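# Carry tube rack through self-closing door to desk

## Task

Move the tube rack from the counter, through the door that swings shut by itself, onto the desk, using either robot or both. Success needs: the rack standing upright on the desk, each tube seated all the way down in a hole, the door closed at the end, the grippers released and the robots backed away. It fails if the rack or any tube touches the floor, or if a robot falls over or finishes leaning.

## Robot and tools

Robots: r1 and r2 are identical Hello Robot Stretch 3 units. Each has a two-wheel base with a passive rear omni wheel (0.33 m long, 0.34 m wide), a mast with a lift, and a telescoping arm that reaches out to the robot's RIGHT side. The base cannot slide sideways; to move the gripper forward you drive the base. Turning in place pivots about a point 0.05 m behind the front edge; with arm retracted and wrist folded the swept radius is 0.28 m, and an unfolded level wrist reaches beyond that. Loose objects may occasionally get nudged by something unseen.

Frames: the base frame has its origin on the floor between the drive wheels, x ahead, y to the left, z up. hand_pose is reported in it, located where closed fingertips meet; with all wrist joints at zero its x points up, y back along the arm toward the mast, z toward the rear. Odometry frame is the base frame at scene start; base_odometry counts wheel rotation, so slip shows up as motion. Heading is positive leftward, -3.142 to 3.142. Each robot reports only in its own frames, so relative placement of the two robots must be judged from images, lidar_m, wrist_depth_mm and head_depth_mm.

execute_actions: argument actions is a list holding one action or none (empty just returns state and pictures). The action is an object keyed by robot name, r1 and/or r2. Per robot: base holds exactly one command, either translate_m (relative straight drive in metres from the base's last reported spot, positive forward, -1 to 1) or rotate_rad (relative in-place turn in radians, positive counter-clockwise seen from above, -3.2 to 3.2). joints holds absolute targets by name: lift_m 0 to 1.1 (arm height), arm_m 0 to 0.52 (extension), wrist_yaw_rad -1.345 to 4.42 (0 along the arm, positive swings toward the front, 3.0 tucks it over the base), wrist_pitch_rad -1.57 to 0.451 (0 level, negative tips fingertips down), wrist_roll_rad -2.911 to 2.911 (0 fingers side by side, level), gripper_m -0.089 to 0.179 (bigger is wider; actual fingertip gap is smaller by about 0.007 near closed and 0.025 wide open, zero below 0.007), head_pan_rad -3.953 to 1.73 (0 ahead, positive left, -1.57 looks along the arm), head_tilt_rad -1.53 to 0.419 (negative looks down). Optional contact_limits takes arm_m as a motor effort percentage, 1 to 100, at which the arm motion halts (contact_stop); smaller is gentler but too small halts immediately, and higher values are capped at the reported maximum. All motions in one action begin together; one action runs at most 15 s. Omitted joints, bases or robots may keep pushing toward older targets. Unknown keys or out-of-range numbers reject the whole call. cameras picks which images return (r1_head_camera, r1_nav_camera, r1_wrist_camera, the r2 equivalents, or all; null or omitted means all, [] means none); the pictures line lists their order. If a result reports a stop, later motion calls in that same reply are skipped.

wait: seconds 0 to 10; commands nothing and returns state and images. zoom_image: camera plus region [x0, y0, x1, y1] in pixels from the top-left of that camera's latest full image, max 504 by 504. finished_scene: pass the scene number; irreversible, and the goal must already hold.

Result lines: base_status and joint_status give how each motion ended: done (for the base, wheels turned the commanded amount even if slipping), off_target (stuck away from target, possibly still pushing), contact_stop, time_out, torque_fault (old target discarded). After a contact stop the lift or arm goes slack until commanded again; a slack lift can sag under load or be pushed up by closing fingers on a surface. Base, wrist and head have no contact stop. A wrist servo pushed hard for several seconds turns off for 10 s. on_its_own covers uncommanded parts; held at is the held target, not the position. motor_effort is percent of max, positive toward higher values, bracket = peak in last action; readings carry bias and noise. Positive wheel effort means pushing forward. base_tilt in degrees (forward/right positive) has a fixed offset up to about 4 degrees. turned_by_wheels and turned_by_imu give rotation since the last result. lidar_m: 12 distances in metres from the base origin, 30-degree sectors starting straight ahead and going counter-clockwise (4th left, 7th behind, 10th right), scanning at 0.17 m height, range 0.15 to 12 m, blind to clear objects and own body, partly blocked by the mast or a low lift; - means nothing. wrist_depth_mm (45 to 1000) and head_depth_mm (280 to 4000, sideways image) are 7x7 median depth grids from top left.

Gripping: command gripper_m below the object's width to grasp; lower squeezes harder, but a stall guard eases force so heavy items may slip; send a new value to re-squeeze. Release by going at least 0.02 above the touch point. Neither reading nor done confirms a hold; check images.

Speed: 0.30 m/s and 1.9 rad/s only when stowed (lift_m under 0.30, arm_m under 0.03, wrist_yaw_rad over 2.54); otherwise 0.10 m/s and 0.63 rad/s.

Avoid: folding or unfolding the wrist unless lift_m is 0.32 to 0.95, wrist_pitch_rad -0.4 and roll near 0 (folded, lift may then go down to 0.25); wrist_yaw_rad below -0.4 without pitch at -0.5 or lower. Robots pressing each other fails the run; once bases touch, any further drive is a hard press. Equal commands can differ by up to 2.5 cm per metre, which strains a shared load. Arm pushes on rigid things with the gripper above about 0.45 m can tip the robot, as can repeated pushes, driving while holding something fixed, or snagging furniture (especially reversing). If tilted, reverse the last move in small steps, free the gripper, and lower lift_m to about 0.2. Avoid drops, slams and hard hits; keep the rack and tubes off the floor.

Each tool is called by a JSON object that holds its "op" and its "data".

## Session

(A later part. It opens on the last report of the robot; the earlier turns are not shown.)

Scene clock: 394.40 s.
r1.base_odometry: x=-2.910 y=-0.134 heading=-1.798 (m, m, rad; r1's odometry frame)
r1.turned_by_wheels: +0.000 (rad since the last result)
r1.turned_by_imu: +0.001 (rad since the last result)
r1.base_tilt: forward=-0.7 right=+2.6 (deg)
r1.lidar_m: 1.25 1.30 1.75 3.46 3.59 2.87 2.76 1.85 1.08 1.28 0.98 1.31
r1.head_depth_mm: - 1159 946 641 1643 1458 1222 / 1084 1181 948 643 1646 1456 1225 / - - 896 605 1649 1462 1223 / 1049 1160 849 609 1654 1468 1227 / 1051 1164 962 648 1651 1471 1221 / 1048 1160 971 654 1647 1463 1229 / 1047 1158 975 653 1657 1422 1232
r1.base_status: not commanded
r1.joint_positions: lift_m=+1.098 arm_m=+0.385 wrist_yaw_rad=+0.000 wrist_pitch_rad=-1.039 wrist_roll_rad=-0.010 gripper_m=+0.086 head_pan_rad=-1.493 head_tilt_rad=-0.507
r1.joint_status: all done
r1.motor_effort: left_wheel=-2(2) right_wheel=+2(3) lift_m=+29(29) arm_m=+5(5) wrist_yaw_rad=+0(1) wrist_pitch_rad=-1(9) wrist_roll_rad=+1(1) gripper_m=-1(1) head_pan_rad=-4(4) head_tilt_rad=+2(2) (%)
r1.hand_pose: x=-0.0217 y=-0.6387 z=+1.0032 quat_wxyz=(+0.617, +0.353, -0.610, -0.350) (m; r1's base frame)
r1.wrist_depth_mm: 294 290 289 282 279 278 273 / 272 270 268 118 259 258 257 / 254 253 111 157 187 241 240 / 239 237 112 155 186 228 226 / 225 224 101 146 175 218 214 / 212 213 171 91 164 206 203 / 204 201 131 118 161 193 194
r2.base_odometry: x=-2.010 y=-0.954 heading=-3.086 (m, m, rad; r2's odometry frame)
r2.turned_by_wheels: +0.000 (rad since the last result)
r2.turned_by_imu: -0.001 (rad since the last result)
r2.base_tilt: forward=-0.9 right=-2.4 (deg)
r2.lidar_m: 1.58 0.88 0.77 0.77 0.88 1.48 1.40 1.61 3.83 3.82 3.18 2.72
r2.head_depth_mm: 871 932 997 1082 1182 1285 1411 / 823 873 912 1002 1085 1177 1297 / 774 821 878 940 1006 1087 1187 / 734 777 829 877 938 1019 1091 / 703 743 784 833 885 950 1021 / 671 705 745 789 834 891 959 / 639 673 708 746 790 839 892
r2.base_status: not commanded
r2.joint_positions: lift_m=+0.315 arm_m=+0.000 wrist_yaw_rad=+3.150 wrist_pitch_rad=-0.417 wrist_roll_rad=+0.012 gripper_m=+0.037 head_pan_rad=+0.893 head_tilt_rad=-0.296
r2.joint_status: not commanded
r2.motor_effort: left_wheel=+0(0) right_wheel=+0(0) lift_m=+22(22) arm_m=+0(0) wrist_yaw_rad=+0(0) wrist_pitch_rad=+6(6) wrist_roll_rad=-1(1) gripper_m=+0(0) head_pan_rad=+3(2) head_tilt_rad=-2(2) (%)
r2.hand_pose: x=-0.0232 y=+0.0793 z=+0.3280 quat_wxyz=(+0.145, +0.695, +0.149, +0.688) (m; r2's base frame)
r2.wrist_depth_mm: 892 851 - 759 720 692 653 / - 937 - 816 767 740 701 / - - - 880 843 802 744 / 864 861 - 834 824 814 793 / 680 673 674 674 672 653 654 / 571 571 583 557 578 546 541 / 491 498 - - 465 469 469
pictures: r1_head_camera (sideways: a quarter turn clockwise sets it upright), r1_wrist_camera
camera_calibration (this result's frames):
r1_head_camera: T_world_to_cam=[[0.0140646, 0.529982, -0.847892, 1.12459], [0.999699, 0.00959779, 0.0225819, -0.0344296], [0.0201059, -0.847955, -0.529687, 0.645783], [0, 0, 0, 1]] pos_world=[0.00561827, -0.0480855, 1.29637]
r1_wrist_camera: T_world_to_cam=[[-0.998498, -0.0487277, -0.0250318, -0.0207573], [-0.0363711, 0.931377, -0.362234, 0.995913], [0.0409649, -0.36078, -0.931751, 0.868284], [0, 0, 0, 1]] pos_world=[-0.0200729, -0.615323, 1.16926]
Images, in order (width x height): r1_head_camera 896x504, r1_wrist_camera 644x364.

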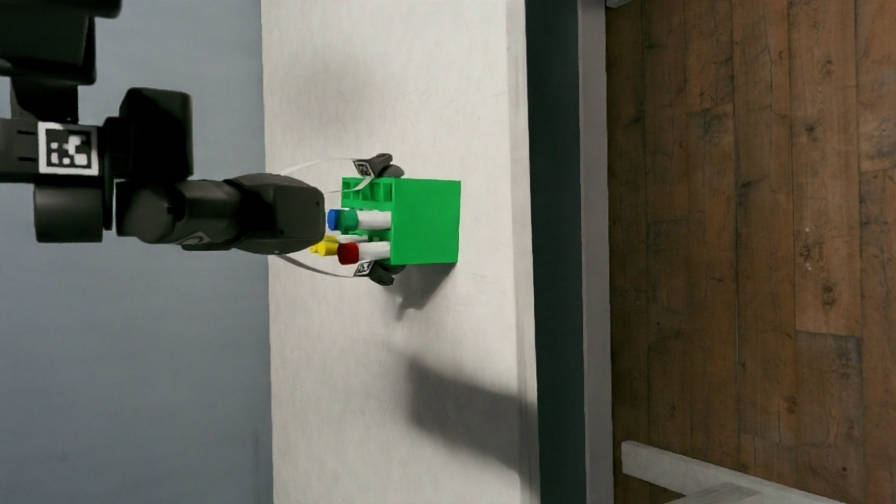

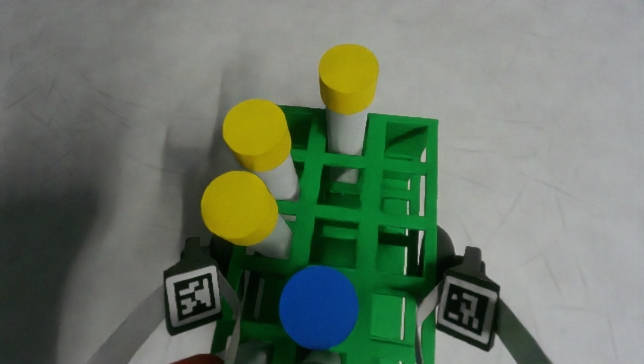

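{"op": "execute_actions", "data": {"actions": [{"r1":{"joints":{"arm_m":0.405}}}], "cameras": ["r1_head_camera","r1_wrist_camera"]}}

{"op": "zoom_image", "data": {"camera": "r1_head_camera", "region": [230, 120, 470, 320]}}

Scene clock: 397.50 s.
r1.base_odometry: x=-2.910 y=-0.134 heading=-1.798 (m, m, rad; r1's odometry frame)
r1.turned_by_wheels: +0.000 (rad since the last result)
r1.turned_by_imu: +0.000 (rad since the last result)
r1.base_tilt: forward=-0.7 right=+2.5 (deg)
r1.lidar_m: 1.25 1.30 1.74 3.46 3.57 2.87 2.76 1.86 1.08 1.29 0.98 1.31
r1.head_depth_mm: - 1165 946 642 1639 1461 1224 / 1079 1176 951 642 1633 1453 1218 / - 1176 840 617 1651 1461 1222 / 1044 1161 654 622 1652 1472 1232 / 1049 1158 963 652 1652 1467 1221 / 1050 1161 970 653 1645 1466 1233 / 1052 1154 974 656 1652 1425 1238
r1.base_status: not commanded
r1.joint_positions: lift_m=+1.098 arm_m=+0.405 wrist_yaw_rad=+0.000 wrist_pitch_rad=-1.040 wrist_roll_rad=-0.010 gripper_m=+0.086 head_pan_rad=-1.493 head_tilt_rad=-0.507
r1.joint_status: all done
r1.motor_effort: left_wheel=-1(2) right_wheel=+2(2) lift_m=+28(29) arm_m=+5(7) wrist_yaw_rad=+0(1) wrist_pitch_rad=+0(0) wrist_roll_rad=+1(0) gripper_m=-1(2) head_pan_rad=-4(4) head_tilt_rad=+2(2) (%)
r1.hand_pose: x=-0.0217 y=-0.6585 z=+1.0031 quat_wxyz=(+0.617, +0.353, -0.610, -0.350) (m; r1's base frame)
r1.wrist_depth_mm: 292 289 286 281 281 277 274 / 273 270 266 119 259 258 255 / 255 253 111 157 186 243 240 / 240 238 109 155 186 230 227 / 226 225 101 146 174 217 215 / 212 213 171 91 164 207 204 / 203 200 131 126 163 193 194
r2.base_odometry: x=-2.010 y=-0.954 heading=-3.086 (m, m, rad; r2's odometry frame)
r2.turned_by_wheels: +0.000 (rad since the last result)
r2.turned_by_imu: +0.000 (rad since the last result)
r2.base_tilt: forward=-0.9 right=-2.4 (deg)
r2.lidar_m: 1.58 0.89 0.77 0.77 0.88 1.48 1.40 1.61 3.81 3.81 3.18 2.72
r2.head_depth_mm: 874 938 999 1081 1168 1293 1402 / 822 865 916 999 1086 1177 1296 / 774 821 876 932 1008 1092 1183 / 736 775 827 881 939 1011 1092 / 701 739 782 833 886 945 1024 / 670 704 745 785 834 894 951 / 640 674 707 747 791 840 896
r2.base_status: not commanded
r2.joint_positions: lift_m=+0.315 arm_m=+0.000 wrist_yaw_rad=+3.150 wrist_pitch_rad=-0.417 wrist_roll_rad=+0.012 gripper_m=+0.037 head_pan_rad=+0.893 head_tilt_rad=-0.296
r2.joint_status: not commanded
r2.motor_effort: left_wheel=+0(0) right_wheel=+0(0) lift_m=+22(22) arm_m=+0(0) wrist_yaw_rad=+0(0) wrist_pitch_rad=+6(6) wrist_roll_rad=-1(1) gripper_m=+1(0) head_pan_rad=+1(2) head_tilt_rad=-2(2) (%)
r2.hand_pose: x=-0.0232 y=+0.0793 z=+0.3280 quat_wxyz=(+0.145, +0.695, +0.149, +0.688) (m; r2's base frame)
r2.wrist_depth_mm: 897 864 - 759 723 679 655 / 969 941 - 804 785 739 692 / - - - 892 841 792 753 / 868 857 - 826 822 819 785 / 691 691 676 673 671 649 645 / 570 566 582 559 565 550 545 / 491 498 - - 460 470 468
pictures: r1_head_camera (sideways: a quarter turn clockwise sets it upright), r1_wrist_camera
camera_calibration (this result's frames):
r1_head_camera: T_world_to_cam=[[0.0140648, 0.529979, -0.847894, 1.12459], [0.999699, 0.00959811, 0.0225822, -0.0344299], [0.0201063, -0.847957, -0.529684, 0.645779], [0, 0, 0, 1]] pos_world=[0.00561829, -0.0480855, 1.29637]
r1_wrist_camera: T_world_to_cam=[[-0.998498, -0.0487098, -0.0250637, -0.0216824], [-0.0363681, 0.931601, -0.36166, 1.01395], [0.0409658, -0.360205, -0.931973, 0.861661], [0, 0, 0, 1]] pos_world=[-0.020073, -0.635276, 1.16921]
Images, in order (width x height): r1_head_camera 896x504, r1_wrist_camera 644x364.

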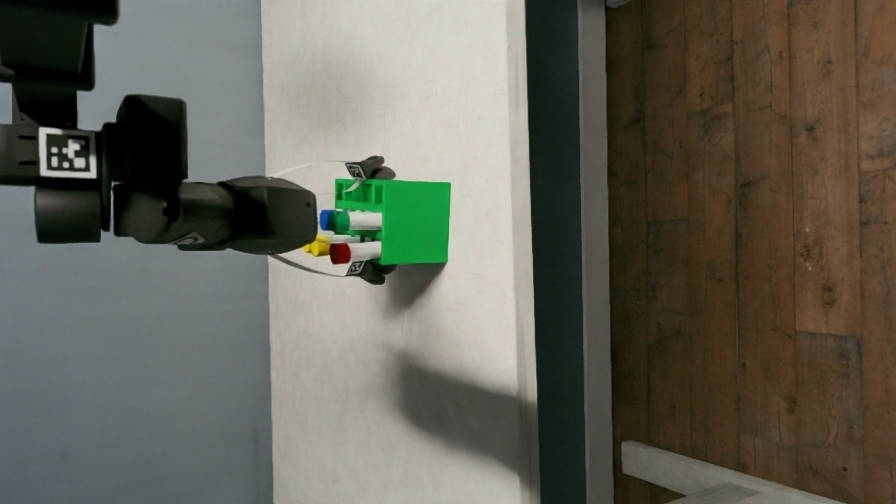

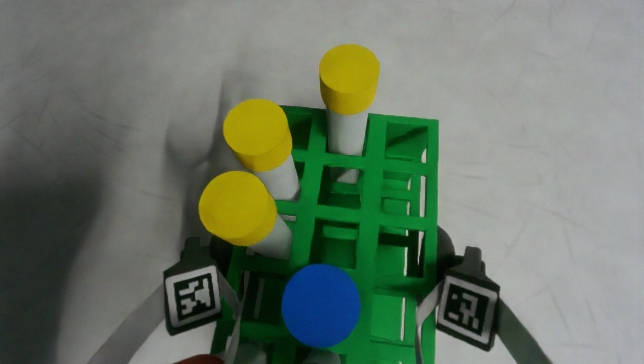

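Region (230, 120, 470, 320) of r1_head_camera's 896x504 image, scaled by 2.100, with more detail than that image has.

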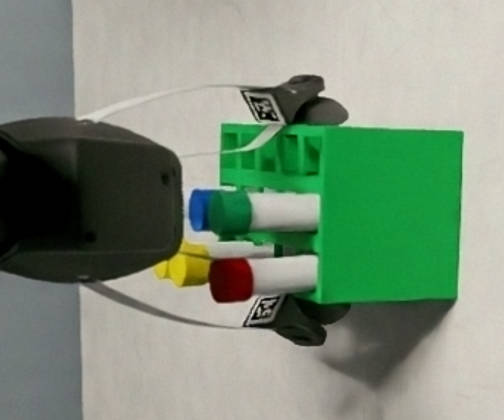

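{"op": "execute_actions", "data": {"actions": [{"r1":{"base":{"translate_m":-0.012}}}], "cameras": []}}

{"op": "execute_actions", "data": {"actions": [{"r1":{"joints":{"gripper_m":0.112}}}], "cameras": ["r1_head_camera","r1_wrist_camera"]}}

{"op": "zoom_image", "data": {"camera": "r1_head_camera", "region": [230, 120, 470, 320]}}

Scene clock: 403.23 s.
r1.base_odometry: x=-2.908 y=-0.122 heading=-1.798 (m, m, rad; r1's odometry frame)
r1.turned_by_wheels: +0.000 (rad since the last result)
r1.turned_by_imu: +0.001 (rad since the last result)
r1.base_tilt: forward=-0.7 right=+2.6 (deg)
r1.lidar_m: 1.26 1.31 1.76 3.47 3.58 2.85 2.75 1.85 1.07 1.28 0.98 1.32
r1.head_depth_mm: - 1163 944 642 1634 1468 1213 / 1077 1174 954 643 1647 1450 1211 / - 1182 892 618 1644 1466 1227 / 1044 1165 657 621 1646 1464 1218 / 1056 1162 967 651 1648 1464 1233 / 1052 1160 975 652 1646 1461 1229 / 1050 1156 980 655 1656 1472 1235
r1.base_status: done
r1.joint_positions: lift_m=+1.098 arm_m=+0.405 wrist_yaw_rad=+0.000 wrist_pitch_rad=-1.040 wrist_roll_rad=-0.008 gripper_m=+0.086 head_pan_rad=-1.493 head_tilt_rad=-0.507
r1.joint_status: not commanded
r1.motor_effort: left_wheel=-1(5) right_wheel=+1(5) lift_m=+29(28) arm_m=+4(5) wrist_yaw_rad=-1(0) wrist_pitch_rad=+0(0) wrist_roll_rad=+0(0) gripper_m=-1(2) head_pan_rad=-4(4) head_tilt_rad=+2(3) (%)
r1.hand_pose: x=-0.0216 y=-0.6586 z=+1.0031 quat_wxyz=(+0.616, +0.353, -0.611, -0.350) (m; r1's base frame)
r1.wrist_depth_mm: 292 290 286 285 280 275 272 / 273 271 266 118 258 258 255 / 254 253 111 157 186 241 238 / 240 237 111 155 186 228 226 / 226 225 100 146 176 216 214 / 213 214 172 91 165 206 203 / 202 201 131 126 177 194 194
r2.base_odometry: x=-2.010 y=-0.954 heading=-3.086 (m, m, rad; r2's odometry frame)
r2.turned_by_wheels: +0.000 (rad since the last result)
r2.turned_by_imu: -0.001 (rad since the last result)
r2.base_tilt: forward=-0.8 right=-2.4 (deg)
r2.lidar_m: 1.58 0.89 0.77 0.77 0.88 1.49 1.40 1.61 3.81 3.80 3.18 2.72
r2.head_depth_mm: 872 930 999 1082 1171 1290 1415 / 824 868 914 995 1086 1191 1288 / 773 819 872 933 1007 1087 1181 / 734 780 831 878 943 1012 1092 / 704 739 782 833 886 948 1019 / 667 704 739 784 832 891 957 / 640 670 706 747 789 839 895
r2.base_status: not commanded
r2.joint_positions: lift_m=+0.315 arm_m=+0.000 wrist_yaw_rad=+3.150 wrist_pitch_rad=-0.417 wrist_roll_rad=+0.012 gripper_m=+0.037 head_pan_rad=+0.893 head_tilt_rad=-0.296
r2.joint_status: not commanded
r2.motor_effort: left_wheel=+0(0) right_wheel=+0(0) lift_m=+22(22) arm_m=+0(0) wrist_yaw_rad=+0(0) wrist_pitch_rad=+6(6) wrist_roll_rad=-1(1) gripper_m=+0(0) head_pan_rad=+3(2) head_tilt_rad=-2(2) (%)
r2.hand_pose: x=-0.0232 y=+0.0793 z=+0.3280 quat_wxyz=(+0.145, +0.695, +0.149, +0.688) (m; r2's base frame)
r2.wrist_depth_mm: 903 870 - 757 722 689 659 / 985 936 - 821 781 734 686 / - - - 882 820 806 752 / 867 862 - 835 818 817 787 / 692 680 680 664 673 651 653 / 569 567 581 561 574 554 547 / 488 500 - - 459 471 466
pictures: none
No camera images: the call's "cameras" was empty. Leave "cameras" out to get every camera's image.

Scene clock: 403.97 s.
r1.base_odometry: x=-2.908 y=-0.122 heading=-1.798 (m, m, rad; r1's odometry frame)
r1.turned_by_wheels: +0.000 (rad since the last result)
r1.turned_by_imu: +0.000 (rad since the last result)
r1.base_tilt: forward=-0.7 right=+2.6 (deg)
r1.lidar_m: 1.27 1.31 1.76 3.47 3.58 2.86 2.75 1.85 1.07 1.29 0.99 1.32
r1.head_depth_mm: - 1155 946 641 1637 1460 1223 / 1077 1177 949 644 1637 1450 1228 / - 1175 954 617 1640 1462 1222 / 1041 1159 630 621 1646 1473 1222 / 1046 1150 969 649 1646 1457 1223 / 1049 1160 972 652 1660 1469 1234 / 1051 1152 975 655 1653 1455 1233
r1.base_status: not commanded
r1.joint_positions: lift_m=+1.098 arm_m=+0.405 wrist_yaw_rad=+0.000 wrist_pitch_rad=-1.043 wrist_roll_rad=-0.008 gripper_m=+0.112 head_pan_rad=-1.493 head_tilt_rad=-0.507
r1.joint_status: all done
r1.motor_effort: left_wheel=-1(1) right_wheel=+2(2) lift_m=+30(29) arm_m=+4(4) wrist_yaw_rad=-1(1) wrist_pitch_rad=+1(2) wrist_roll_rad=+0(0) gripper_m=-1(79) head_pan_rad=-4(4) head_tilt_rad=+2(3) (%)
r1.hand_pose: x=-0.0216 y=-0.6579 z=+1.0028 quat_wxyz=(+0.616, +0.354, -0.610, -0.351) (m; r1's base frame)
r1.wrist_depth_mm: 289 289 287 282 279 276 271 / 271 266 264 116 258 255 253 / 252 251 109 150 240 241 239 / 240 235 111 154 182 227 225 / 225 225 98 145 181 216 214 / 214 214 171 131 187 206 204 / 204 198 129 87 193 191 193
r2.base_odometry: x=-2.010 y=-0.954 heading=-3.086 (m, m, rad; r2's odometry frame)
r2.turned_by_wheels: +0.000 (rad since the last result)
r2.turned_by_imu: +0.000 (rad since the last result)
r2.base_tilt: forward=-0.9 right=-2.5 (deg)
r2.lidar_m: 1.58 0.89 0.77 0.77 0.88 1.49 1.40 1.61 3.81 3.81 3.17 2.71
r2.head_depth_mm: 872 931 997 1087 1174 1294 1418 / 825 868 914 1001 1091 1186 1291 / 774 821 876 938 1004 1091 1188 / 734 780 826 883 940 1009 1092 / 703 740 787 831 888 952 1020 / 671 705 743 787 835 889 954 / 640 673 708 747 790 844 895
r2.base_status: not commanded
r2.joint_positions: lift_m=+0.315 arm_m=+0.000 wrist_yaw_rad=+3.150 wrist_pitch_rad=-0.417 wrist_roll_rad=+0.012 gripper_m=+0.037 head_pan_rad=+0.893 head_tilt_rad=-0.296
r2.joint_status: not commanded
r2.motor_effort: left_wheel=+0(0) right_wheel=+0(0) lift_m=+21(22) arm_m=+0(0) wrist_yaw_rad=+0(0) wrist_pitch_rad=+6(6) wrist_roll_rad=-1(1) gripper_m=+0(0) head_pan_rad=+2(2) head_tilt_rad=-2(2) (%)
r2.hand_pose: x=-0.0232 y=+0.0793 z=+0.3280 quat_wxyz=(+0.145, +0.695, +0.149, +0.688) (m; r2's base frame)
r2.wrist_depth_mm: 908 852 - 761 720 678 649 / 986 936 - 816 784 734 695 / - - - 900 835 793 754 / 873 859 - 828 828 819 784 / 698 684 676 663 677 652 654 / 575 568 588 560 569 551 542 / 485 503 - - 464 471 469
pictures: r1_head_camera (sideways: a quarter turn clockwise sets it upright), r1_wrist_camera
camera_calibration (this result's frames):
r1_head_camera: T_world_to_cam=[[0.0140648, 0.529978, -0.847894, 1.12459], [0.999699, 0.00959811, 0.0225822, -0.0344299], [0.0201063, -0.847957, -0.529684, 0.645779], [0, 0, 0, 1]] pos_world=[0.00561829, -0.0480855, 1.29637]
r1_wrist_camera: T_world_to_cam=[[-0.998506, -0.0481311, -0.0258616, -0.0204117], [-0.0356627, 0.93269, -0.358911, 1.01121], [0.0413957, -0.357453, -0.933013, 0.864452], [0, 0, 0, 1]] pos_world=[-0.0201033, -0.63513, 1.16895]
Images, in order (width x height): r1_head_camera 896x504, r1_wrist_camera 644x364.

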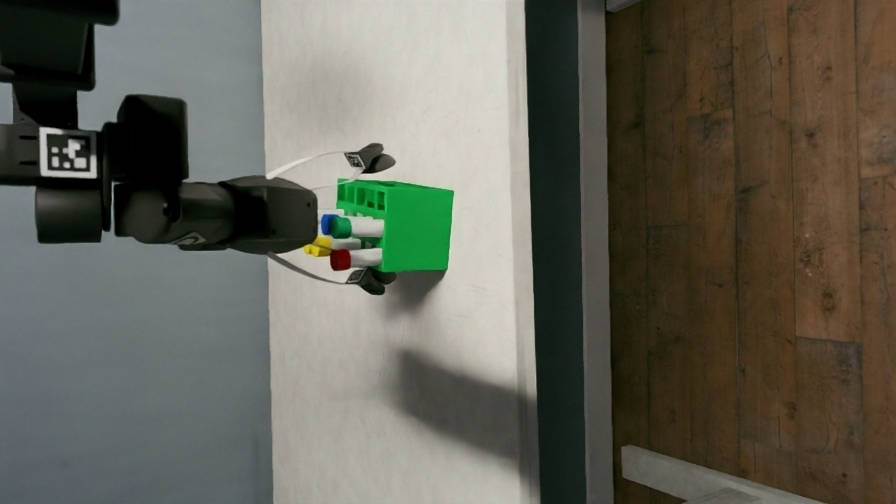

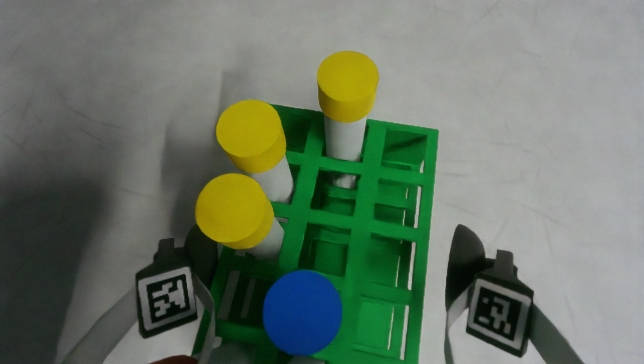

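Region (230, 120, 470, 320) of r1_head_camera's 896x504 image, scaled by 2.100, with more detail than that image has.

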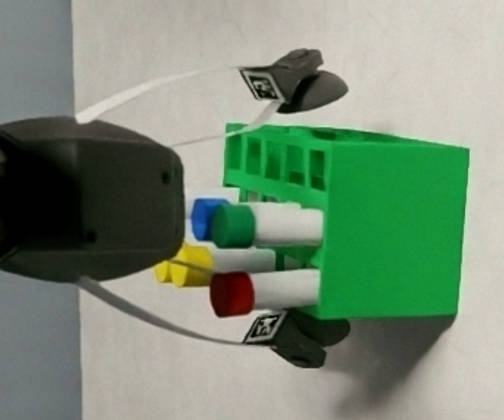

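{"op": "execute_actions", "data": {"actions": [{"r1":{"joints":{"arm_m":0.425}}}], "cameras": ["r1_head_camera","r1_wrist_camera"]}}

{"op": "zoom_image", "data": {"camera": "r1_head_camera", "region": [230, 120, 470, 320]}}

Scene clock: 407.63 s.
r1.base_odometry: x=-2.908 y=-0.122 heading=-1.798 (m, m, rad; r1's odometry frame)
r1.turned_by_wheels: +0.000 (rad since the last result)
r1.turned_by_imu: +0.000 (rad since the last result)
r1.base_tilt: forward=-0.7 right=+2.5 (deg)
r1.lidar_m: 1.27 1.31 1.76 3.46 3.58 2.87 2.75 1.85 1.07 1.28 0.98 1.32
r1.head_depth_mm: - 1156 943 641 1630 1458 1227 / 1081 1178 952 643 1636 1454 1222 / - 1178 952 617 1634 1462 1226 / 1044 1158 641 619 1649 1472 1234 / 1046 1152 971 649 1655 1480 1232 / 1051 1154 971 652 1650 1468 1231 / 1048 1155 974 657 1666 1463 1237
r1.base_status: not commanded
r1.joint_positions: lift_m=+1.098 arm_m=+0.425 wrist_yaw_rad=+0.000 wrist_pitch_rad=-1.044 wrist_roll_rad=-0.008 gripper_m=+0.112 head_pan_rad=-1.493 head_tilt_rad=-0.507
r1.joint_status: all done
r1.motor_effort: left_wheel=-1(1) right_wheel=+2(2) lift_m=+28(29) arm_m=+4(5) wrist_yaw_rad=-1(1) wrist_pitch_rad=+2(2) wrist_roll_rad=+0(0) gripper_m=+0(0) head_pan_rad=-5(4) head_tilt_rad=+2(3) (%)
r1.hand_pose: x=-0.0216 y=-0.6777 z=+1.0027 quat_wxyz=(+0.616, +0.354, -0.610, -0.351) (m; r1's base frame)
r1.wrist_depth_mm: 291 288 286 280 276 273 271 / 269 267 263 261 260 257 255 / 252 252 249 109 244 241 239 / 238 235 102 147 171 227 226 / 225 222 102 145 176 217 213 / 214 212 91 137 185 205 203 / 203 198 163 129 190 192 192
r2.base_odometry: x=-2.010 y=-0.954 heading=-3.086 (m, m, rad; r2's odometry frame)
r2.turned_by_wheels: +0.000 (rad since the last result)
r2.turned_by_imu: -0.001 (rad since the last result)
r2.base_tilt: forward=-0.7 right=-2.4 (deg)
r2.lidar_m: 1.58 0.89 0.77 0.77 0.88 1.48 1.40 1.61 3.82 3.81 3.19 2.72
r2.head_depth_mm: 868 933 1003 1085 1180 1287 1412 / 820 874 920 1003 1083 1183 1297 / 776 823 873 937 1007 1086 1188 / 734 778 824 881 942 1009 1096 / 703 740 783 833 885 953 1026 / 671 705 742 788 833 894 951 / 640 675 706 746 791 840 891
r2.base_status: not commanded
r2.joint_positions: lift_m=+0.315 arm_m=+0.000 wrist_yaw_rad=+3.150 wrist_pitch_rad=-0.417 wrist_roll_rad=+0.012 gripper_m=+0.037 head_pan_rad=+0.893 head_tilt_rad=-0.296
r2.joint_status: not commanded
r2.motor_effort: left_wheel=+0(1) right_wheel=+0(0) lift_m=+22(21) arm_m=+0(0) wrist_yaw_rad=+0(0) wrist_pitch_rad=+6(6) wrist_roll_rad=-1(1) gripper_m=+0(0) head_pan_rad=+2(2) head_tilt_rad=-2(2) (%)
r2.hand_pose: x=-0.0232 y=+0.0793 z=+0.3280 quat_wxyz=(+0.145, +0.695, +0.149, +0.688) (m; r2's base frame)
r2.wrist_depth_mm: 888 859 - 756 716 687 652 / 982 921 - 821 778 738 689 / - - - 884 827 801 753 / 880 859 - 827 819 813 783 / 692 679 682 681 672 662 653 / 573 570 586 560 575 551 542 / 491 499 - - 464 474 470
pictures: r1_head_camera (sideways: a quarter turn clockwise sets it upright), r1_wrist_camera
camera_calibration (this result's frames):
r1_head_camera: T_world_to_cam=[[0.0140649, 0.529977, -0.847896, 1.12459], [0.999699, 0.00959816, 0.0225823, -0.0344301], [0.0201063, -0.847958, -0.529682, 0.645776], [0, 0, 0, 1]] pos_world=[0.00561829, -0.0480856, 1.29637]
r1_wrist_camera: T_world_to_cam=[[-0.998506, -0.0481068, -0.0259074, -0.0213038], [-0.0356632, 0.933033, -0.358018, 1.02896], [0.0413956, -0.356559, -0.933355, 0.858235], [0, 0, 0, 1]] pos_world=[-0.0201032, -0.655063, 1.16887]
Images, in order (width x height): r1_head_camera 896x504, r1_wrist_camera 644x364.

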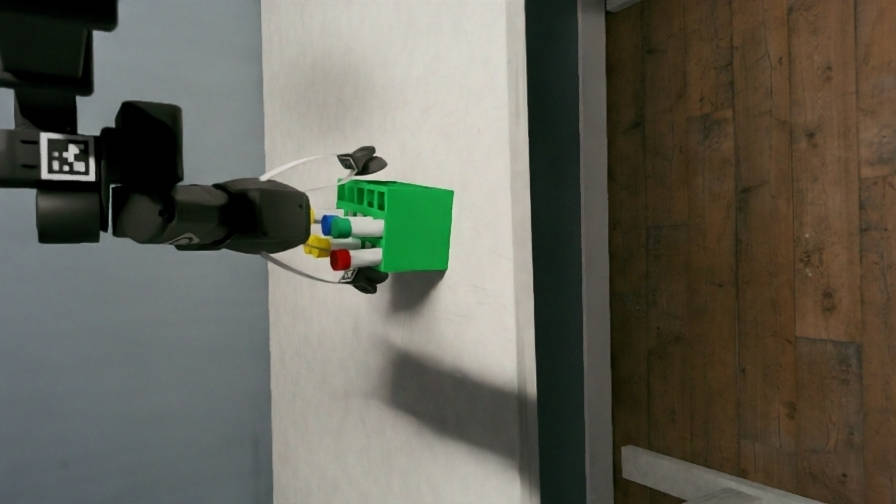

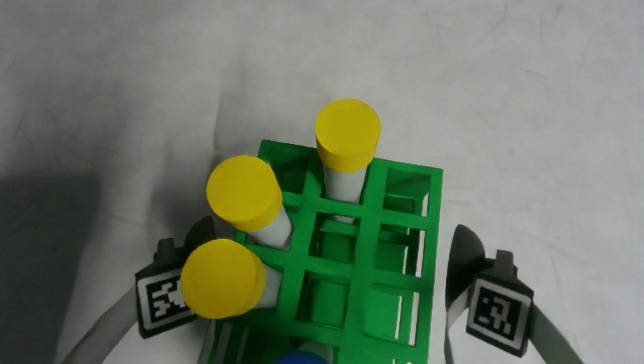

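Region (230, 120, 470, 320) of r1_head_camera's 896x504 image, scaled by 2.100, with more detail than that image has.

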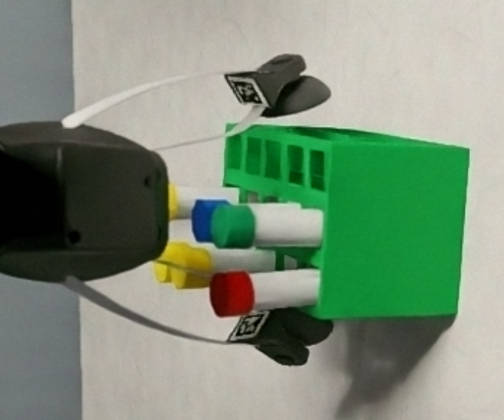

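{"op": "execute_actions", "data": {"actions": [{"r1":{"joints":{"gripper_m":0.135,"arm_m":0.431}}}], "cameras": ["r1_head_camera","r1_wrist_camera"]}}

{"op": "zoom_image", "data": {"camera": "r1_head_camera", "region": [230, 120, 470, 320]}}

Scene clock: 412.30 s.
r1.base_odometry: x=-2.908 y=-0.122 heading=-1.798 (m, m, rad; r1's odometry frame)
r1.turned_by_wheels: +0.000 (rad since the last result)
r1.turned_by_imu: +0.000 (rad since the last result)
r1.base_tilt: forward=-0.7 right=+2.6 (deg)
r1.lidar_m: 1.26 1.32 1.76 3.46 3.59 2.86 2.75 1.85 1.07 1.29 0.98 1.32
r1.head_depth_mm: - 1160 944 642 1640 1458 1224 / 1078 1179 950 644 1648 1452 1219 / - 1174 954 617 1634 1460 1223 / 1043 1159 655 619 1652 1469 1231 / 1053 1150 970 651 1652 1459 1227 / 1052 1154 970 654 1648 1470 1234 / 1048 1160 970 654 1671 1455 1235
r1.base_status: not commanded
r1.joint_positions: lift_m=+1.098 arm_m=+0.431 wrist_yaw_rad=+0.000 wrist_pitch_rad=-1.044 wrist_roll_rad=-0.008 gripper_m=+0.135 head_pan_rad=-1.493 head_tilt_rad=-0.507
r1.joint_status: all done
r1.motor_effort: left_wheel=-1(1) right_wheel=+2(2) lift_m=+28(29) arm_m=+4(4) wrist_yaw_rad=-1(0) wrist_pitch_rad=+3(3) wrist_roll_rad=+0(0) gripper_m=+0(79) head_pan_rad=-4(4) head_tilt_rad=+3(2) (%)
r1.hand_pose: x=-0.0216 y=-0.6836 z=+1.0026 quat_wxyz=(+0.616, +0.354, -0.610, -0.351) (m; r1's base frame)
r1.wrist_depth_mm: 291 287 284 282 274 272 272 / 271 267 265 261 261 256 253 / 254 251 248 239 243 242 238 / 238 236 230 148 173 227 225 / 224 224 101 143 175 216 212 / 214 - 91 137 171 - 202 / 205 199 128 129 195 194 192
r2.base_odometry: x=-2.010 y=-0.954 heading=-3.086 (m, m, rad; r2's odometry frame)
r2.turned_by_wheels: +0.000 (rad since the last result)
r2.turned_by_imu: -0.001 (rad since the last result)
r2.base_tilt: forward=-0.8 right=-2.4 (deg)
r2.lidar_m: 1.57 0.89 0.77 0.77 0.88 1.48 1.40 1.61 3.81 3.82 3.17 2.72
r2.head_depth_mm: 870 929 1000 1079 1175 1292 1414 / 822 872 916 1004 1087 1186 1296 / 773 821 874 938 1006 1087 1184 / 737 775 827 882 944 1008 1091 / 702 740 784 831 887 951 1021 / 670 703 743 789 834 890 953 / 640 673 707 748 792 839 892
r2.base_status: not commanded
r2.joint_positions: lift_m=+0.315 arm_m=+0.000 wrist_yaw_rad=+3.150 wrist_pitch_rad=-0.417 wrist_roll_rad=+0.012 gripper_m=+0.037 head_pan_rad=+0.893 head_tilt_rad=-0.296
r2.joint_status: not commanded
r2.motor_effort: left_wheel=+1(0) right_wheel=+0(0) lift_m=+22(22) arm_m=+0(0) wrist_yaw_rad=+0(0) wrist_pitch_rad=+6(6) wrist_roll_rad=-1(1) gripper_m=+1(1) head_pan_rad=+2(3) head_tilt_rad=-2(2) (%)
r2.hand_pose: x=-0.0232 y=+0.0793 z=+0.3280 quat_wxyz=(+0.145, +0.695, +0.149, +0.688) (m; r2's base frame)
r2.wrist_depth_mm: 887 857 - 766 707 683 655 / 989 931 - 832 783 734 699 / - - - 897 837 790 758 / 866 858 - 836 827 809 778 / 693 685 678 671 670 657 645 / 575 570 588 555 567 553 548 / 490 500 - - 463 474 468
pictures: r1_head_camera (sideways: a quarter turn clockwise sets it upright), r1_wrist_camera
camera_calibration (this result's frames):
r1_head_camera: T_world_to_cam=[[0.0140652, 0.529977, -0.847896, 1.12459], [0.999699, 0.00959768, 0.0225823, -0.0344301], [0.0201059, -0.847958, -0.529682, 0.645776], [0, 0, 0, 1]] pos_world=[0.00561827, -0.0480856, 1.29637]
r1_wrist_camera: T_world_to_cam=[[-0.998506, -0.0481011, -0.025917, -0.0215773], [-0.0356626, 0.933103, -0.357836, 1.03437], [0.0413955, -0.356377, -0.933425, 0.856287], [0, 0, 0, 1]] pos_world=[-0.0201033, -0.661049, 1.16885]
Images, in order (width x height): r1_head_camera 896x504, r1_wrist_camera 644x364.

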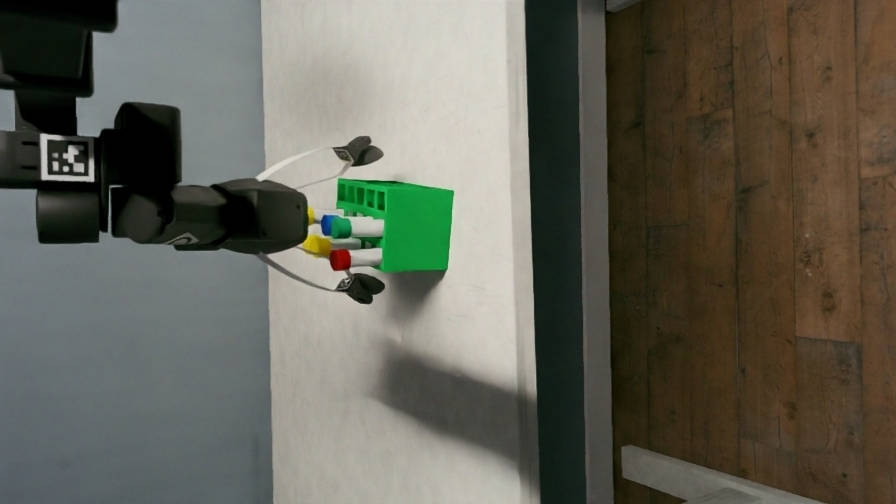

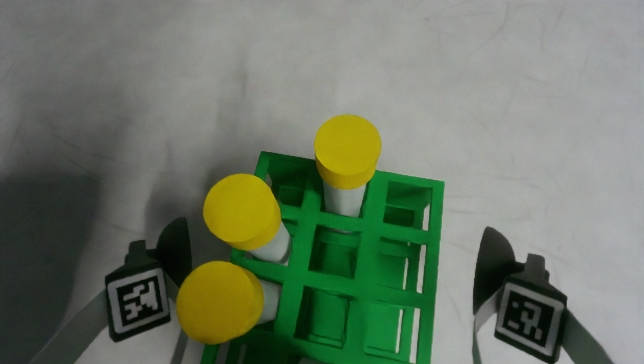

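Region (230, 120, 470, 320) of r1_head_camera's 896x504 image, scaled by 2.100, with more detail than that image has.

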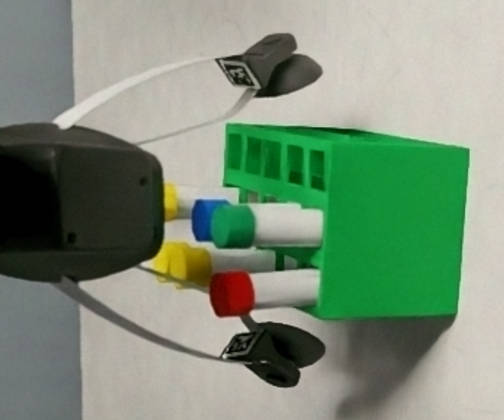

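Free. Open fully, shift forward to centre, then pitch up and retract.

{"op": "execute_actions", "data": {"actions": [{"r1":{"base":{"translate_m":0.012},"joints":{"gripper_m":0.179}}}], "cameras": ["r1_wrist_camera"]}}

{"op": "execute_actions", "data": {"actions": [{"r1":{"joints":{"wrist_pitch_rad":-0.3}}}], "cameras": ["r1_head_camera"]}}

{"op": "execute_actions", "data": {"actions": [{"r1":{"joints":{"arm_m":0.0}},"r2":{"base":{"translate_m":-0.4},"joints":{"head_pan_rad":0.7,"head_tilt_rad":-0.5}}}], "cameras": ["r1_head_camera","r1_wrist_camera","r2_nav_camera","r2_head_camera"]}}

Scene clock: 416.80 s.
r1.base_odometry: x=-2.910 y=-0.134 heading=-1.798 (m, m, rad; r1's odometry frame)
r1.turned_by_wheels: +0.000 (rad since the last result)
r1.turned_by_imu: +0.000 (rad since the last result)
r1.base_tilt: forward=-0.7 right=+2.5 (deg)
r1.lidar_m: 1.25 1.30 1.74 3.47 3.58 2.88 2.76 1.85 1.08 1.28 0.98 1.31
r1.head_depth_mm: - 1161 940 641 1629 1450 1222 / 1082 1170 951 645 1637 1454 1228 / - 1182 840 616 1641 1465 1219 / 1045 1159 846 619 1649 1455 1225 / 1054 1155 970 649 1662 1477 1223 / 1049 1152 972 653 1649 1477 1238 / 1052 1151 975 655 1647 1438 1235
r1.base_status: done
r1.joint_positions: lift_m=+1.098 arm_m=+0.431 wrist_yaw_rad=+0.000 wrist_pitch_rad=-1.044 wrist_roll_rad=-0.008 gripper_m=+0.179 head_pan_rad=-1.493 head_tilt_rad=-0.507
r1.joint_status: all done
r1.motor_effort: left_wheel=-1(2) right_wheel=+2(8) lift_m=+29(29) arm_m=+4(4) wrist_yaw_rad=+0(1) wrist_pitch_rad=+3(2) wrist_roll_rad=+0(0) gripper_m=+0(85) head_pan_rad=-4(4) head_tilt_rad=+3(3) (%)
r1.hand_pose: x=-0.0216 y=-0.6836 z=+1.0026 quat_wxyz=(+0.616, +0.354, -0.610, -0.351) (m; r1's base frame)
r1.wrist_depth_mm: 288 286 284 282 277 273 271 / 270 268 264 262 258 257 253 / 254 251 249 246 236 240 238 / 237 235 235 149 147 228 225 / 226 223 220 140 173 215 214 / - 211 205 136 137 203 203 / 199 201 196 129 160 194 -
r2.base_odometry: x=-2.010 y=-0.954 heading=-3.086 (m, m, rad; r2's odometry frame)
r2.turned_by_wheels: +0.000 (rad since the last result)
r2.turned_by_imu: -0.001 (rad since the last result)
r2.base_tilt: forward=-0.8 right=-2.5 (deg)
r2.lidar_m: 1.58 0.88 0.77 0.77 0.88 1.49 1.40 1.61 3.82 3.82 3.18 2.72
r2.head_depth_mm: 873 935 1002 1082 1176 1292 1409 / 824 867 914 998 1086 1182 1289 / 773 824 874 935 1003 1088 1191 / 735 774 825 880 942 1012 1093 / 703 737 783 833 885 948 1021 / 670 705 744 789 836 896 950 / 639 671 708 747 789 840 893
r2.base_status: not commanded
r2.joint_positions: lift_m=+0.315 arm_m=+0.000 wrist_yaw_rad=+3.150 wrist_pitch_rad=-0.417 wrist_roll_rad=+0.012 gripper_m=+0.037 head_pan_rad=+0.893 head_tilt_rad=-0.296
r2.joint_status: not commanded
r2.motor_effort: left_wheel=+0(0) right_wheel=+0(0) lift_m=+22(21) arm_m=+0(0) wrist_yaw_rad=+0(0) wrist_pitch_rad=+6(6) wrist_roll_rad=-1(1) gripper_m=+0(0) head_pan_rad=+2(2) head_tilt_rad=-2(3) (%)
r2.hand_pose: x=-0.0232 y=+0.0793 z=+0.3280 quat_wxyz=(+0.145, +0.695, +0.149, +0.688) (m; r2's base frame)
r2.wrist_depth_mm: 888 859 - 756 712 680 657 / 992 929 - 816 783 736 696 / - - - 893 848 807 753 / 865 868 - 827 823 809 788 / 686 681 679 678 672 656 651 / 576 569 578 560 566 548 539 / 487 507 - - 462 471 469
pictures: r1_wrist_camera
camera_calibration (this result's frames):
r1_wrist_camera: T_world_to_cam=[[-0.998506, -0.0481017, -0.0259169, -0.0215776], [-0.0356631, 0.933103, -0.357836, 1.03437], [0.0413957, -0.356377, -0.933425, 0.856287], [0, 0, 0, 1]] pos_world=[-0.0201032, -0.661049, 1.16885]
Images, in order (width x height): r1_wrist_camera 644x364.

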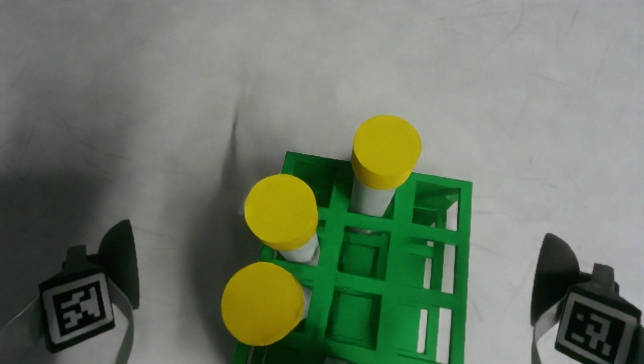

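Scene clock: 418.03 s.
r1.base_odometry: x=-2.910 y=-0.134 heading=-1.798 (m, m, rad; r1's odometry frame)
r1.turned_by_wheels: +0.000 (rad since the last result)
r1.turned_by_imu: +0.000 (rad since the last result)
r1.base_tilt: forward=-0.7 right=+2.5 (deg)
r1.lidar_m: 1.25 1.30 1.74 3.46 3.58 2.87 2.76 1.85 1.08 1.29 0.98 1.31
r1.head_depth_mm: - 1165 944 642 1638 1451 1223 / 1082 1176 953 643 1639 1459 1219 / - - 953 616 1630 1465 1227 / 1040 1138 963 619 1651 1462 1224 / 1052 1157 965 650 1653 1469 1228 / 1048 1159 970 652 1649 1474 1236 / 1049 1161 977 656 1655 1435 1241
r1.base_status: not commanded
r1.joint_positions: lift_m=+1.098 arm_m=+0.431 wrist_yaw_rad=+0.000 wrist_pitch_rad=-0.322 wrist_roll_rad=-0.008 gripper_m=+0.179 head_pan_rad=-1.493 head_tilt_rad=-0.507
r1.joint_status: all done
r1.motor_effort: left_wheel=-1(1) right_wheel=+2(2) lift_m=+29(29) arm_m=+4(4) wrist_yaw_rad=+0(0) wrist_pitch_rad=+13(13) wrist_roll_rad=+0(0) gripper_m=+0(0) head_pan_rad=-4(4) head_tilt_rad=+3(2) (%)
r1.hand_pose: x=-0.0215 y=-0.8111 z=+1.1323 quat_wxyz=(+0.701, +0.114, -0.695, -0.113) (m; r1's base frame)
r1.wrist_depth_mm: 565 560 552 549 553 545 541 / 618 601 601 596 591 587 579 / 653 652 640 642 635 623 627 / 622 621 626 616 629 620 621 / 478 482 491 483 481 482 486 / 412 391 395 394 395 390 411 / - 335 330 335 334 335 -
r2.base_odometry: x=-2.010 y=-0.954 heading=-3.086 (m, m, rad; r2's odometry frame)
r2.turned_by_wheels: +0.000 (rad since the last result)
r2.turned_by_imu: +0.000 (rad since the last result)
r2.base_tilt: forward=-1.0 right=-2.4 (deg)
r2.lidar_m: 1.58 0.89 0.77 0.77 0.88 1.48 1.40 1.61 3.82 3.82 3.18 2.71
r2.head_depth_mm: 869 935 999 1085 1170 1286 1404 / 822 870 919 1000 1086 1179 1294 / 771 818 875 937 1007 1089 1184 / 733 775 828 877 940 1016 1092 / 702 739 784 834 891 946 1020 / 669 703 742 786 838 892 953 / 639 672 706 747 787 837 900
r2.base_status: not commanded
r2.joint_positions: lift_m=+0.315 arm_m=+0.000 wrist_yaw_rad=+3.150 wrist_pitch_rad=-0.417 wrist_roll_rad=+0.012 gripper_m=+0.037 head_pan_rad=+0.893 head_tilt_rad=-0.296
r2.joint_status: not commanded
r2.motor_effort: left_wheel=+0(1) right_wheel=+0(0) lift_m=+22(22) arm_m=+0(0) wrist_yaw_rad=+0(0) wrist_pitch_rad=+6(6) wrist_roll_rad=-1(1) gripper_m=+0(0) head_pan_rad=+1(2) head_tilt_rad=-2(2) (%)
r2.hand_pose: x=-0.0232 y=+0.0793 z=+0.3280 quat_wxyz=(+0.145, +0.695, +0.149, +0.688) (m; r2's base frame)
r2.wrist_depth_mm: 892 855 - 766 713 687 646 / 981 928 - 817 787 728 697 / - - - 890 840 787 754 / 870 858 - 836 818 810 791 / 693 682 666 670 684 655 644 / 573 569 587 554 569 549 539 / 491 499 - - 463 471 467
pictures: r1_head_camera (sideways: a quarter turn clockwise sets it upright)
camera_calibration (this result's frames):
r1_head_camera: T_world_to_cam=[[0.014065, 0.529977, -0.847896, 1.12459], [0.999699, 0.00959792, 0.0225823, -0.0344301], [0.0201061, -0.847958, -0.529682, 0.645776], [0, 0, 0, 1]] pos_world=[0.00561828, -0.0480856, 1.29637]
Images, in order (width x height): r1_head_camera 896x504.

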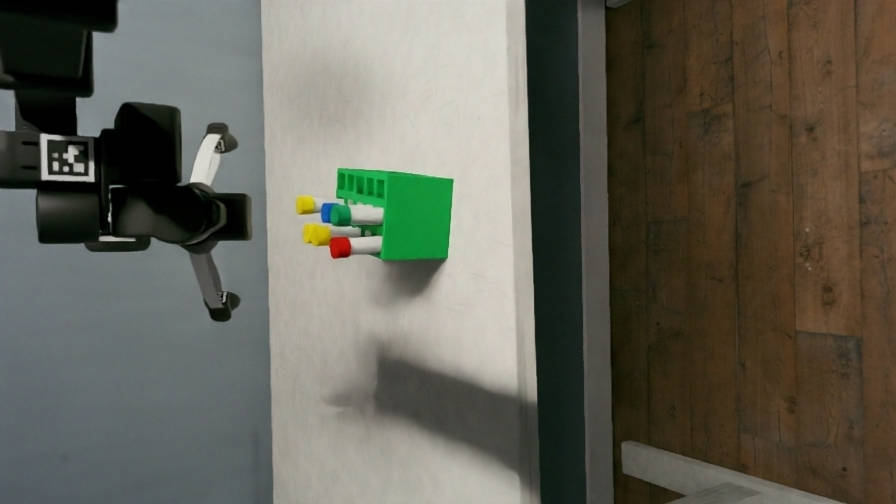

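Scene clock: 423.27 s.
r1.base_odometry: x=-2.910 y=-0.134 heading=-1.798 (m, m, rad; r1's odometry frame)
r1.turned_by_wheels: +0.000 (rad since the last result)
r1.turned_by_imu: +0.001 (rad since the last result)
r1.base_tilt: forward=-0.7 right=+2.5 (deg)
r1.lidar_m: 1.25 1.30 1.75 3.46 3.59 2.87 2.76 1.85 1.08 1.29 0.98 1.31
r1.head_depth_mm: - - - - - - 1226 / - - - - - - 1218 / - - - - - 1387 1225 / 1051 1142 852 611 1643 1460 1232 / 1051 1162 967 623 1655 1470 1234 / 1046 1158 972 640 1643 1475 1227 / 1049 1155 973 655 1663 1441 1237
r1.base_status: not commanded
r1.joint_positions: lift_m=+1.098 arm_m=+0.002 wrist_yaw_rad=+0.000 wrist_pitch_rad=-0.321 wrist_roll_rad=-0.008 gripper_m=+0.179 head_pan_rad=-1.493 head_tilt_rad=-0.507
r1.joint_status: all done
joint sent to its limit — the command would take r1.arm_m past its lower limit, so that joint was sent only as far as its limit.
r1.motor_effort: left_wheel=-1(1) right_wheel=+2(2) lift_m=+29(29) arm_m=-4(3) wrist_yaw_rad=-1(1) wrist_pitch_rad=+12(12) wrist_roll_rad=+0(0) gripper_m=+0(0) head_pan_rad=-4(4) head_tilt_rad=+3(2) (%)
r1.hand_pose: x=-0.0215 y=-0.3821 z=+1.1325 quat_wxyz=(+0.701, +0.114, -0.695, -0.113) (m; r1's base frame)
r1.wrist_depth_mm: 983 997 942 960 933 943 962 / - - - - - - 969 / - 899 869 864 879 877 892 / 620 636 621 456 629 624 626 / 486 490 485 425 482 486 490 / 410 397 396 397 393 398 412 / - 363 358 356 354 358 -
r2.base_odometry: x=-1.610 y=-0.932 heading=-3.085 (m, m, rad; r2's odometry frame)
r2.turned_by_wheels: +0.000 (rad since the last result)
r2.turned_by_imu: -0.002 (rad since the last result)
r2.base_tilt: forward=-0.9 right=-2.4 (deg)
r2.lidar_m: 1.80 1.01 0.86 0.86 0.98 1.02 1.02 1.18 3.15 3.72 3.63 3.09
r2.head_depth_mm: 1210 1361 1540 1789 1913 1599 1332 / 1077 1200 1379 1574 1787 1587 1322 / 1001 1110 1227 1377 1577 1578 1325 / 936 1021 1118 1247 1407 1525 1324 / 868 944 1038 1133 1262 1431 1323 / 810 876 948 1043 1151 1283 1316 / 759 816 880 962 1055 1161 1250
r2.base_status: done
r2.joint_positions: lift_m=+0.315 arm_m=+0.000 wrist_yaw_rad=+3.150 wrist_pitch_rad=-0.417 wrist_roll_rad=+0.012 gripper_m=+0.037 head_pan_rad=+0.707 head_tilt_rad=-0.494
r2.joint_status: all done
r2.motor_effort: left_wheel=+0(3) right_wheel=+0(3) lift_m=+22(22) arm_m=+0(0) wrist_yaw_rad=+0(0) wrist_pitch_rad=+6(6) wrist_roll_rad=-1(1) gripper_m=+0(0) head_pan_rad=-3(15) head_tilt_rad=-4(26) (%)
r2.hand_pose: x=-0.0232 y=+0.0793 z=+0.3280 quat_wxyz=(+0.145, +0.695, +0.149, +0.688) (m; r2's base frame)
r2.wrist_depth_mm: - 951 - 842 797 764 728 / - - - 914 871 821 781 / - - - 972 934 891 838 / 872 857 - 835 819 821 805 / 691 678 673 662 675 656 651 / 579 566 588 554 571 552 543 / 492 503 - - 462 471 470
pictures: r1_head_camera (sideways: a quarter turn clockwise sets it upright), r1_wrist_camera, r2_head_camera (sideways: a quarter turn clockwise sets it upright), r2_nav_camera (sideways: a quarter turn counterclockwise sets it upright)
camera_calibration (this result's frames):
r1_head_camera: T_world_to_cam=[[0.0140737, 0.529869, -0.847963, 1.12468], [0.999699, 0.00960019, 0.022591, -0.0344414], [0.0201109, -0.848025, -0.529574, 0.645636], [0, 0, 0, 1]] pos_world=[0.0056183, -0.0480863, 1.29638]
r1_wrist_camera: T_world_to_cam=[[-0.998474, -0.0537925, 0.0124707, -0.0492283], [-0.0360045, 0.462984, -0.885635, 1.21758], [0.0418668, -0.884733, -0.464215, 0.351718], [0, 0, 0, 1]] pos_world=[-0.0200401, -0.255192, 1.24222]
r2_head_camera: T_world_to_cam=[[-0.420415, -0.318762, -0.849495, 1.13356], [-0.605308, 0.795991, 0.000881368, 0.000352948], [0.675909, 0.514577, -0.527596, 0.644633], [0, 0, 0, 1]] pos_world=[0.0410656, 0.0293419, 1.30306]
r2_nav_camera: T_world_to_cam=[[0.355151, 0.373243, 0.857063, -1.07533], [0.647621, -0.759407, 0.0623533, -0.0347051], [0.674133, 0.532907, -0.511424, 0.624252], [0, 0, 0, 1]] pos_world=[-0.0164474, 0.0423376, 1.24305]
Images, in order (width x height): r1_head_camera 896x504, r1_wrist_camera 644x364, r2_head_camera 896x504, r2_nav_camera 672x504.

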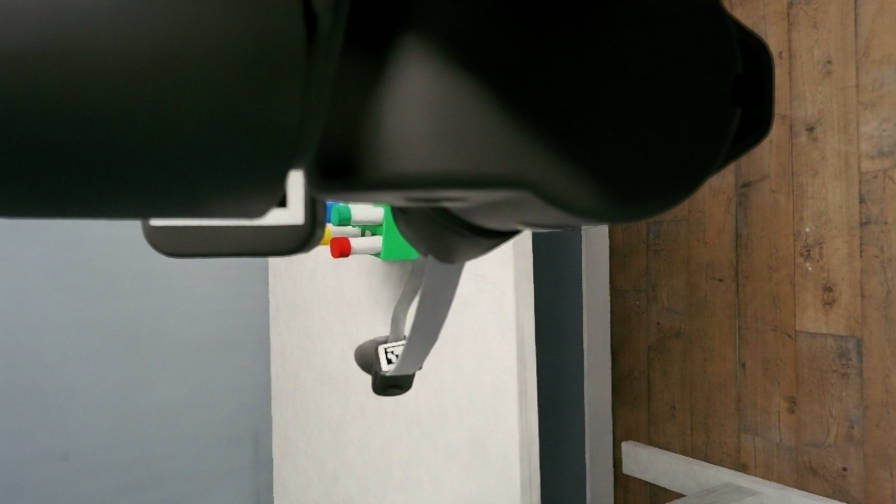

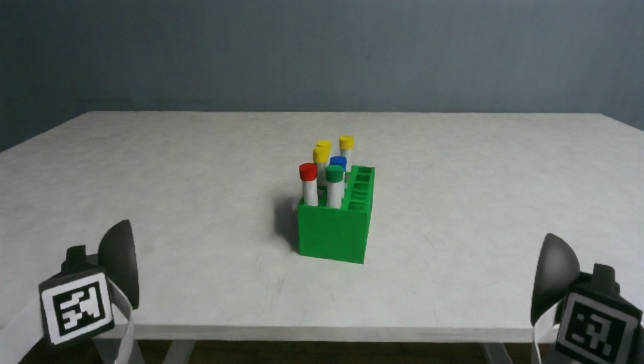

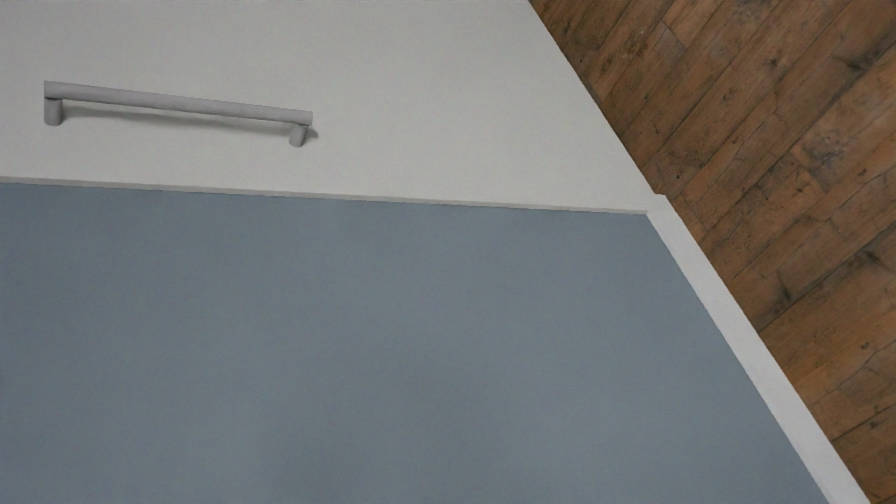

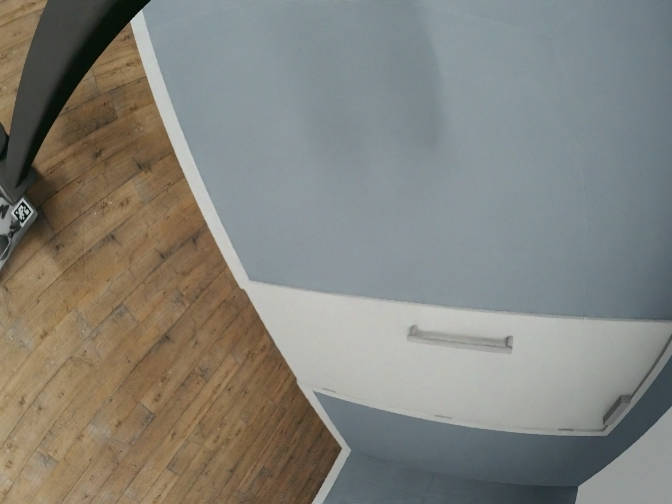

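Door is flush. Checking tube seating.

{"op": "zoom_image", "data": {"camera": "r1_wrist_camera", "region": [260, 120, 420, 280]}}

Region (260, 120, 420, 280) of r1_wrist_camera's 644x364 image, scaled by 3.150.

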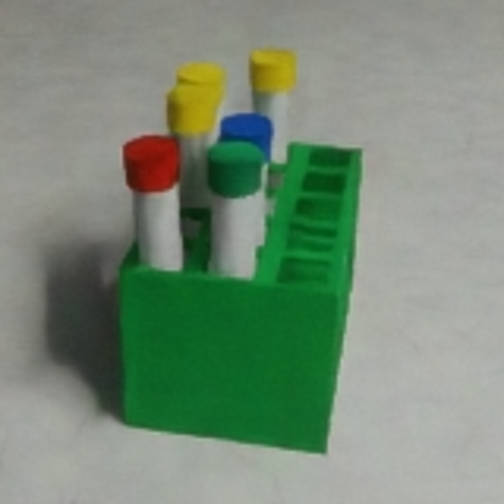

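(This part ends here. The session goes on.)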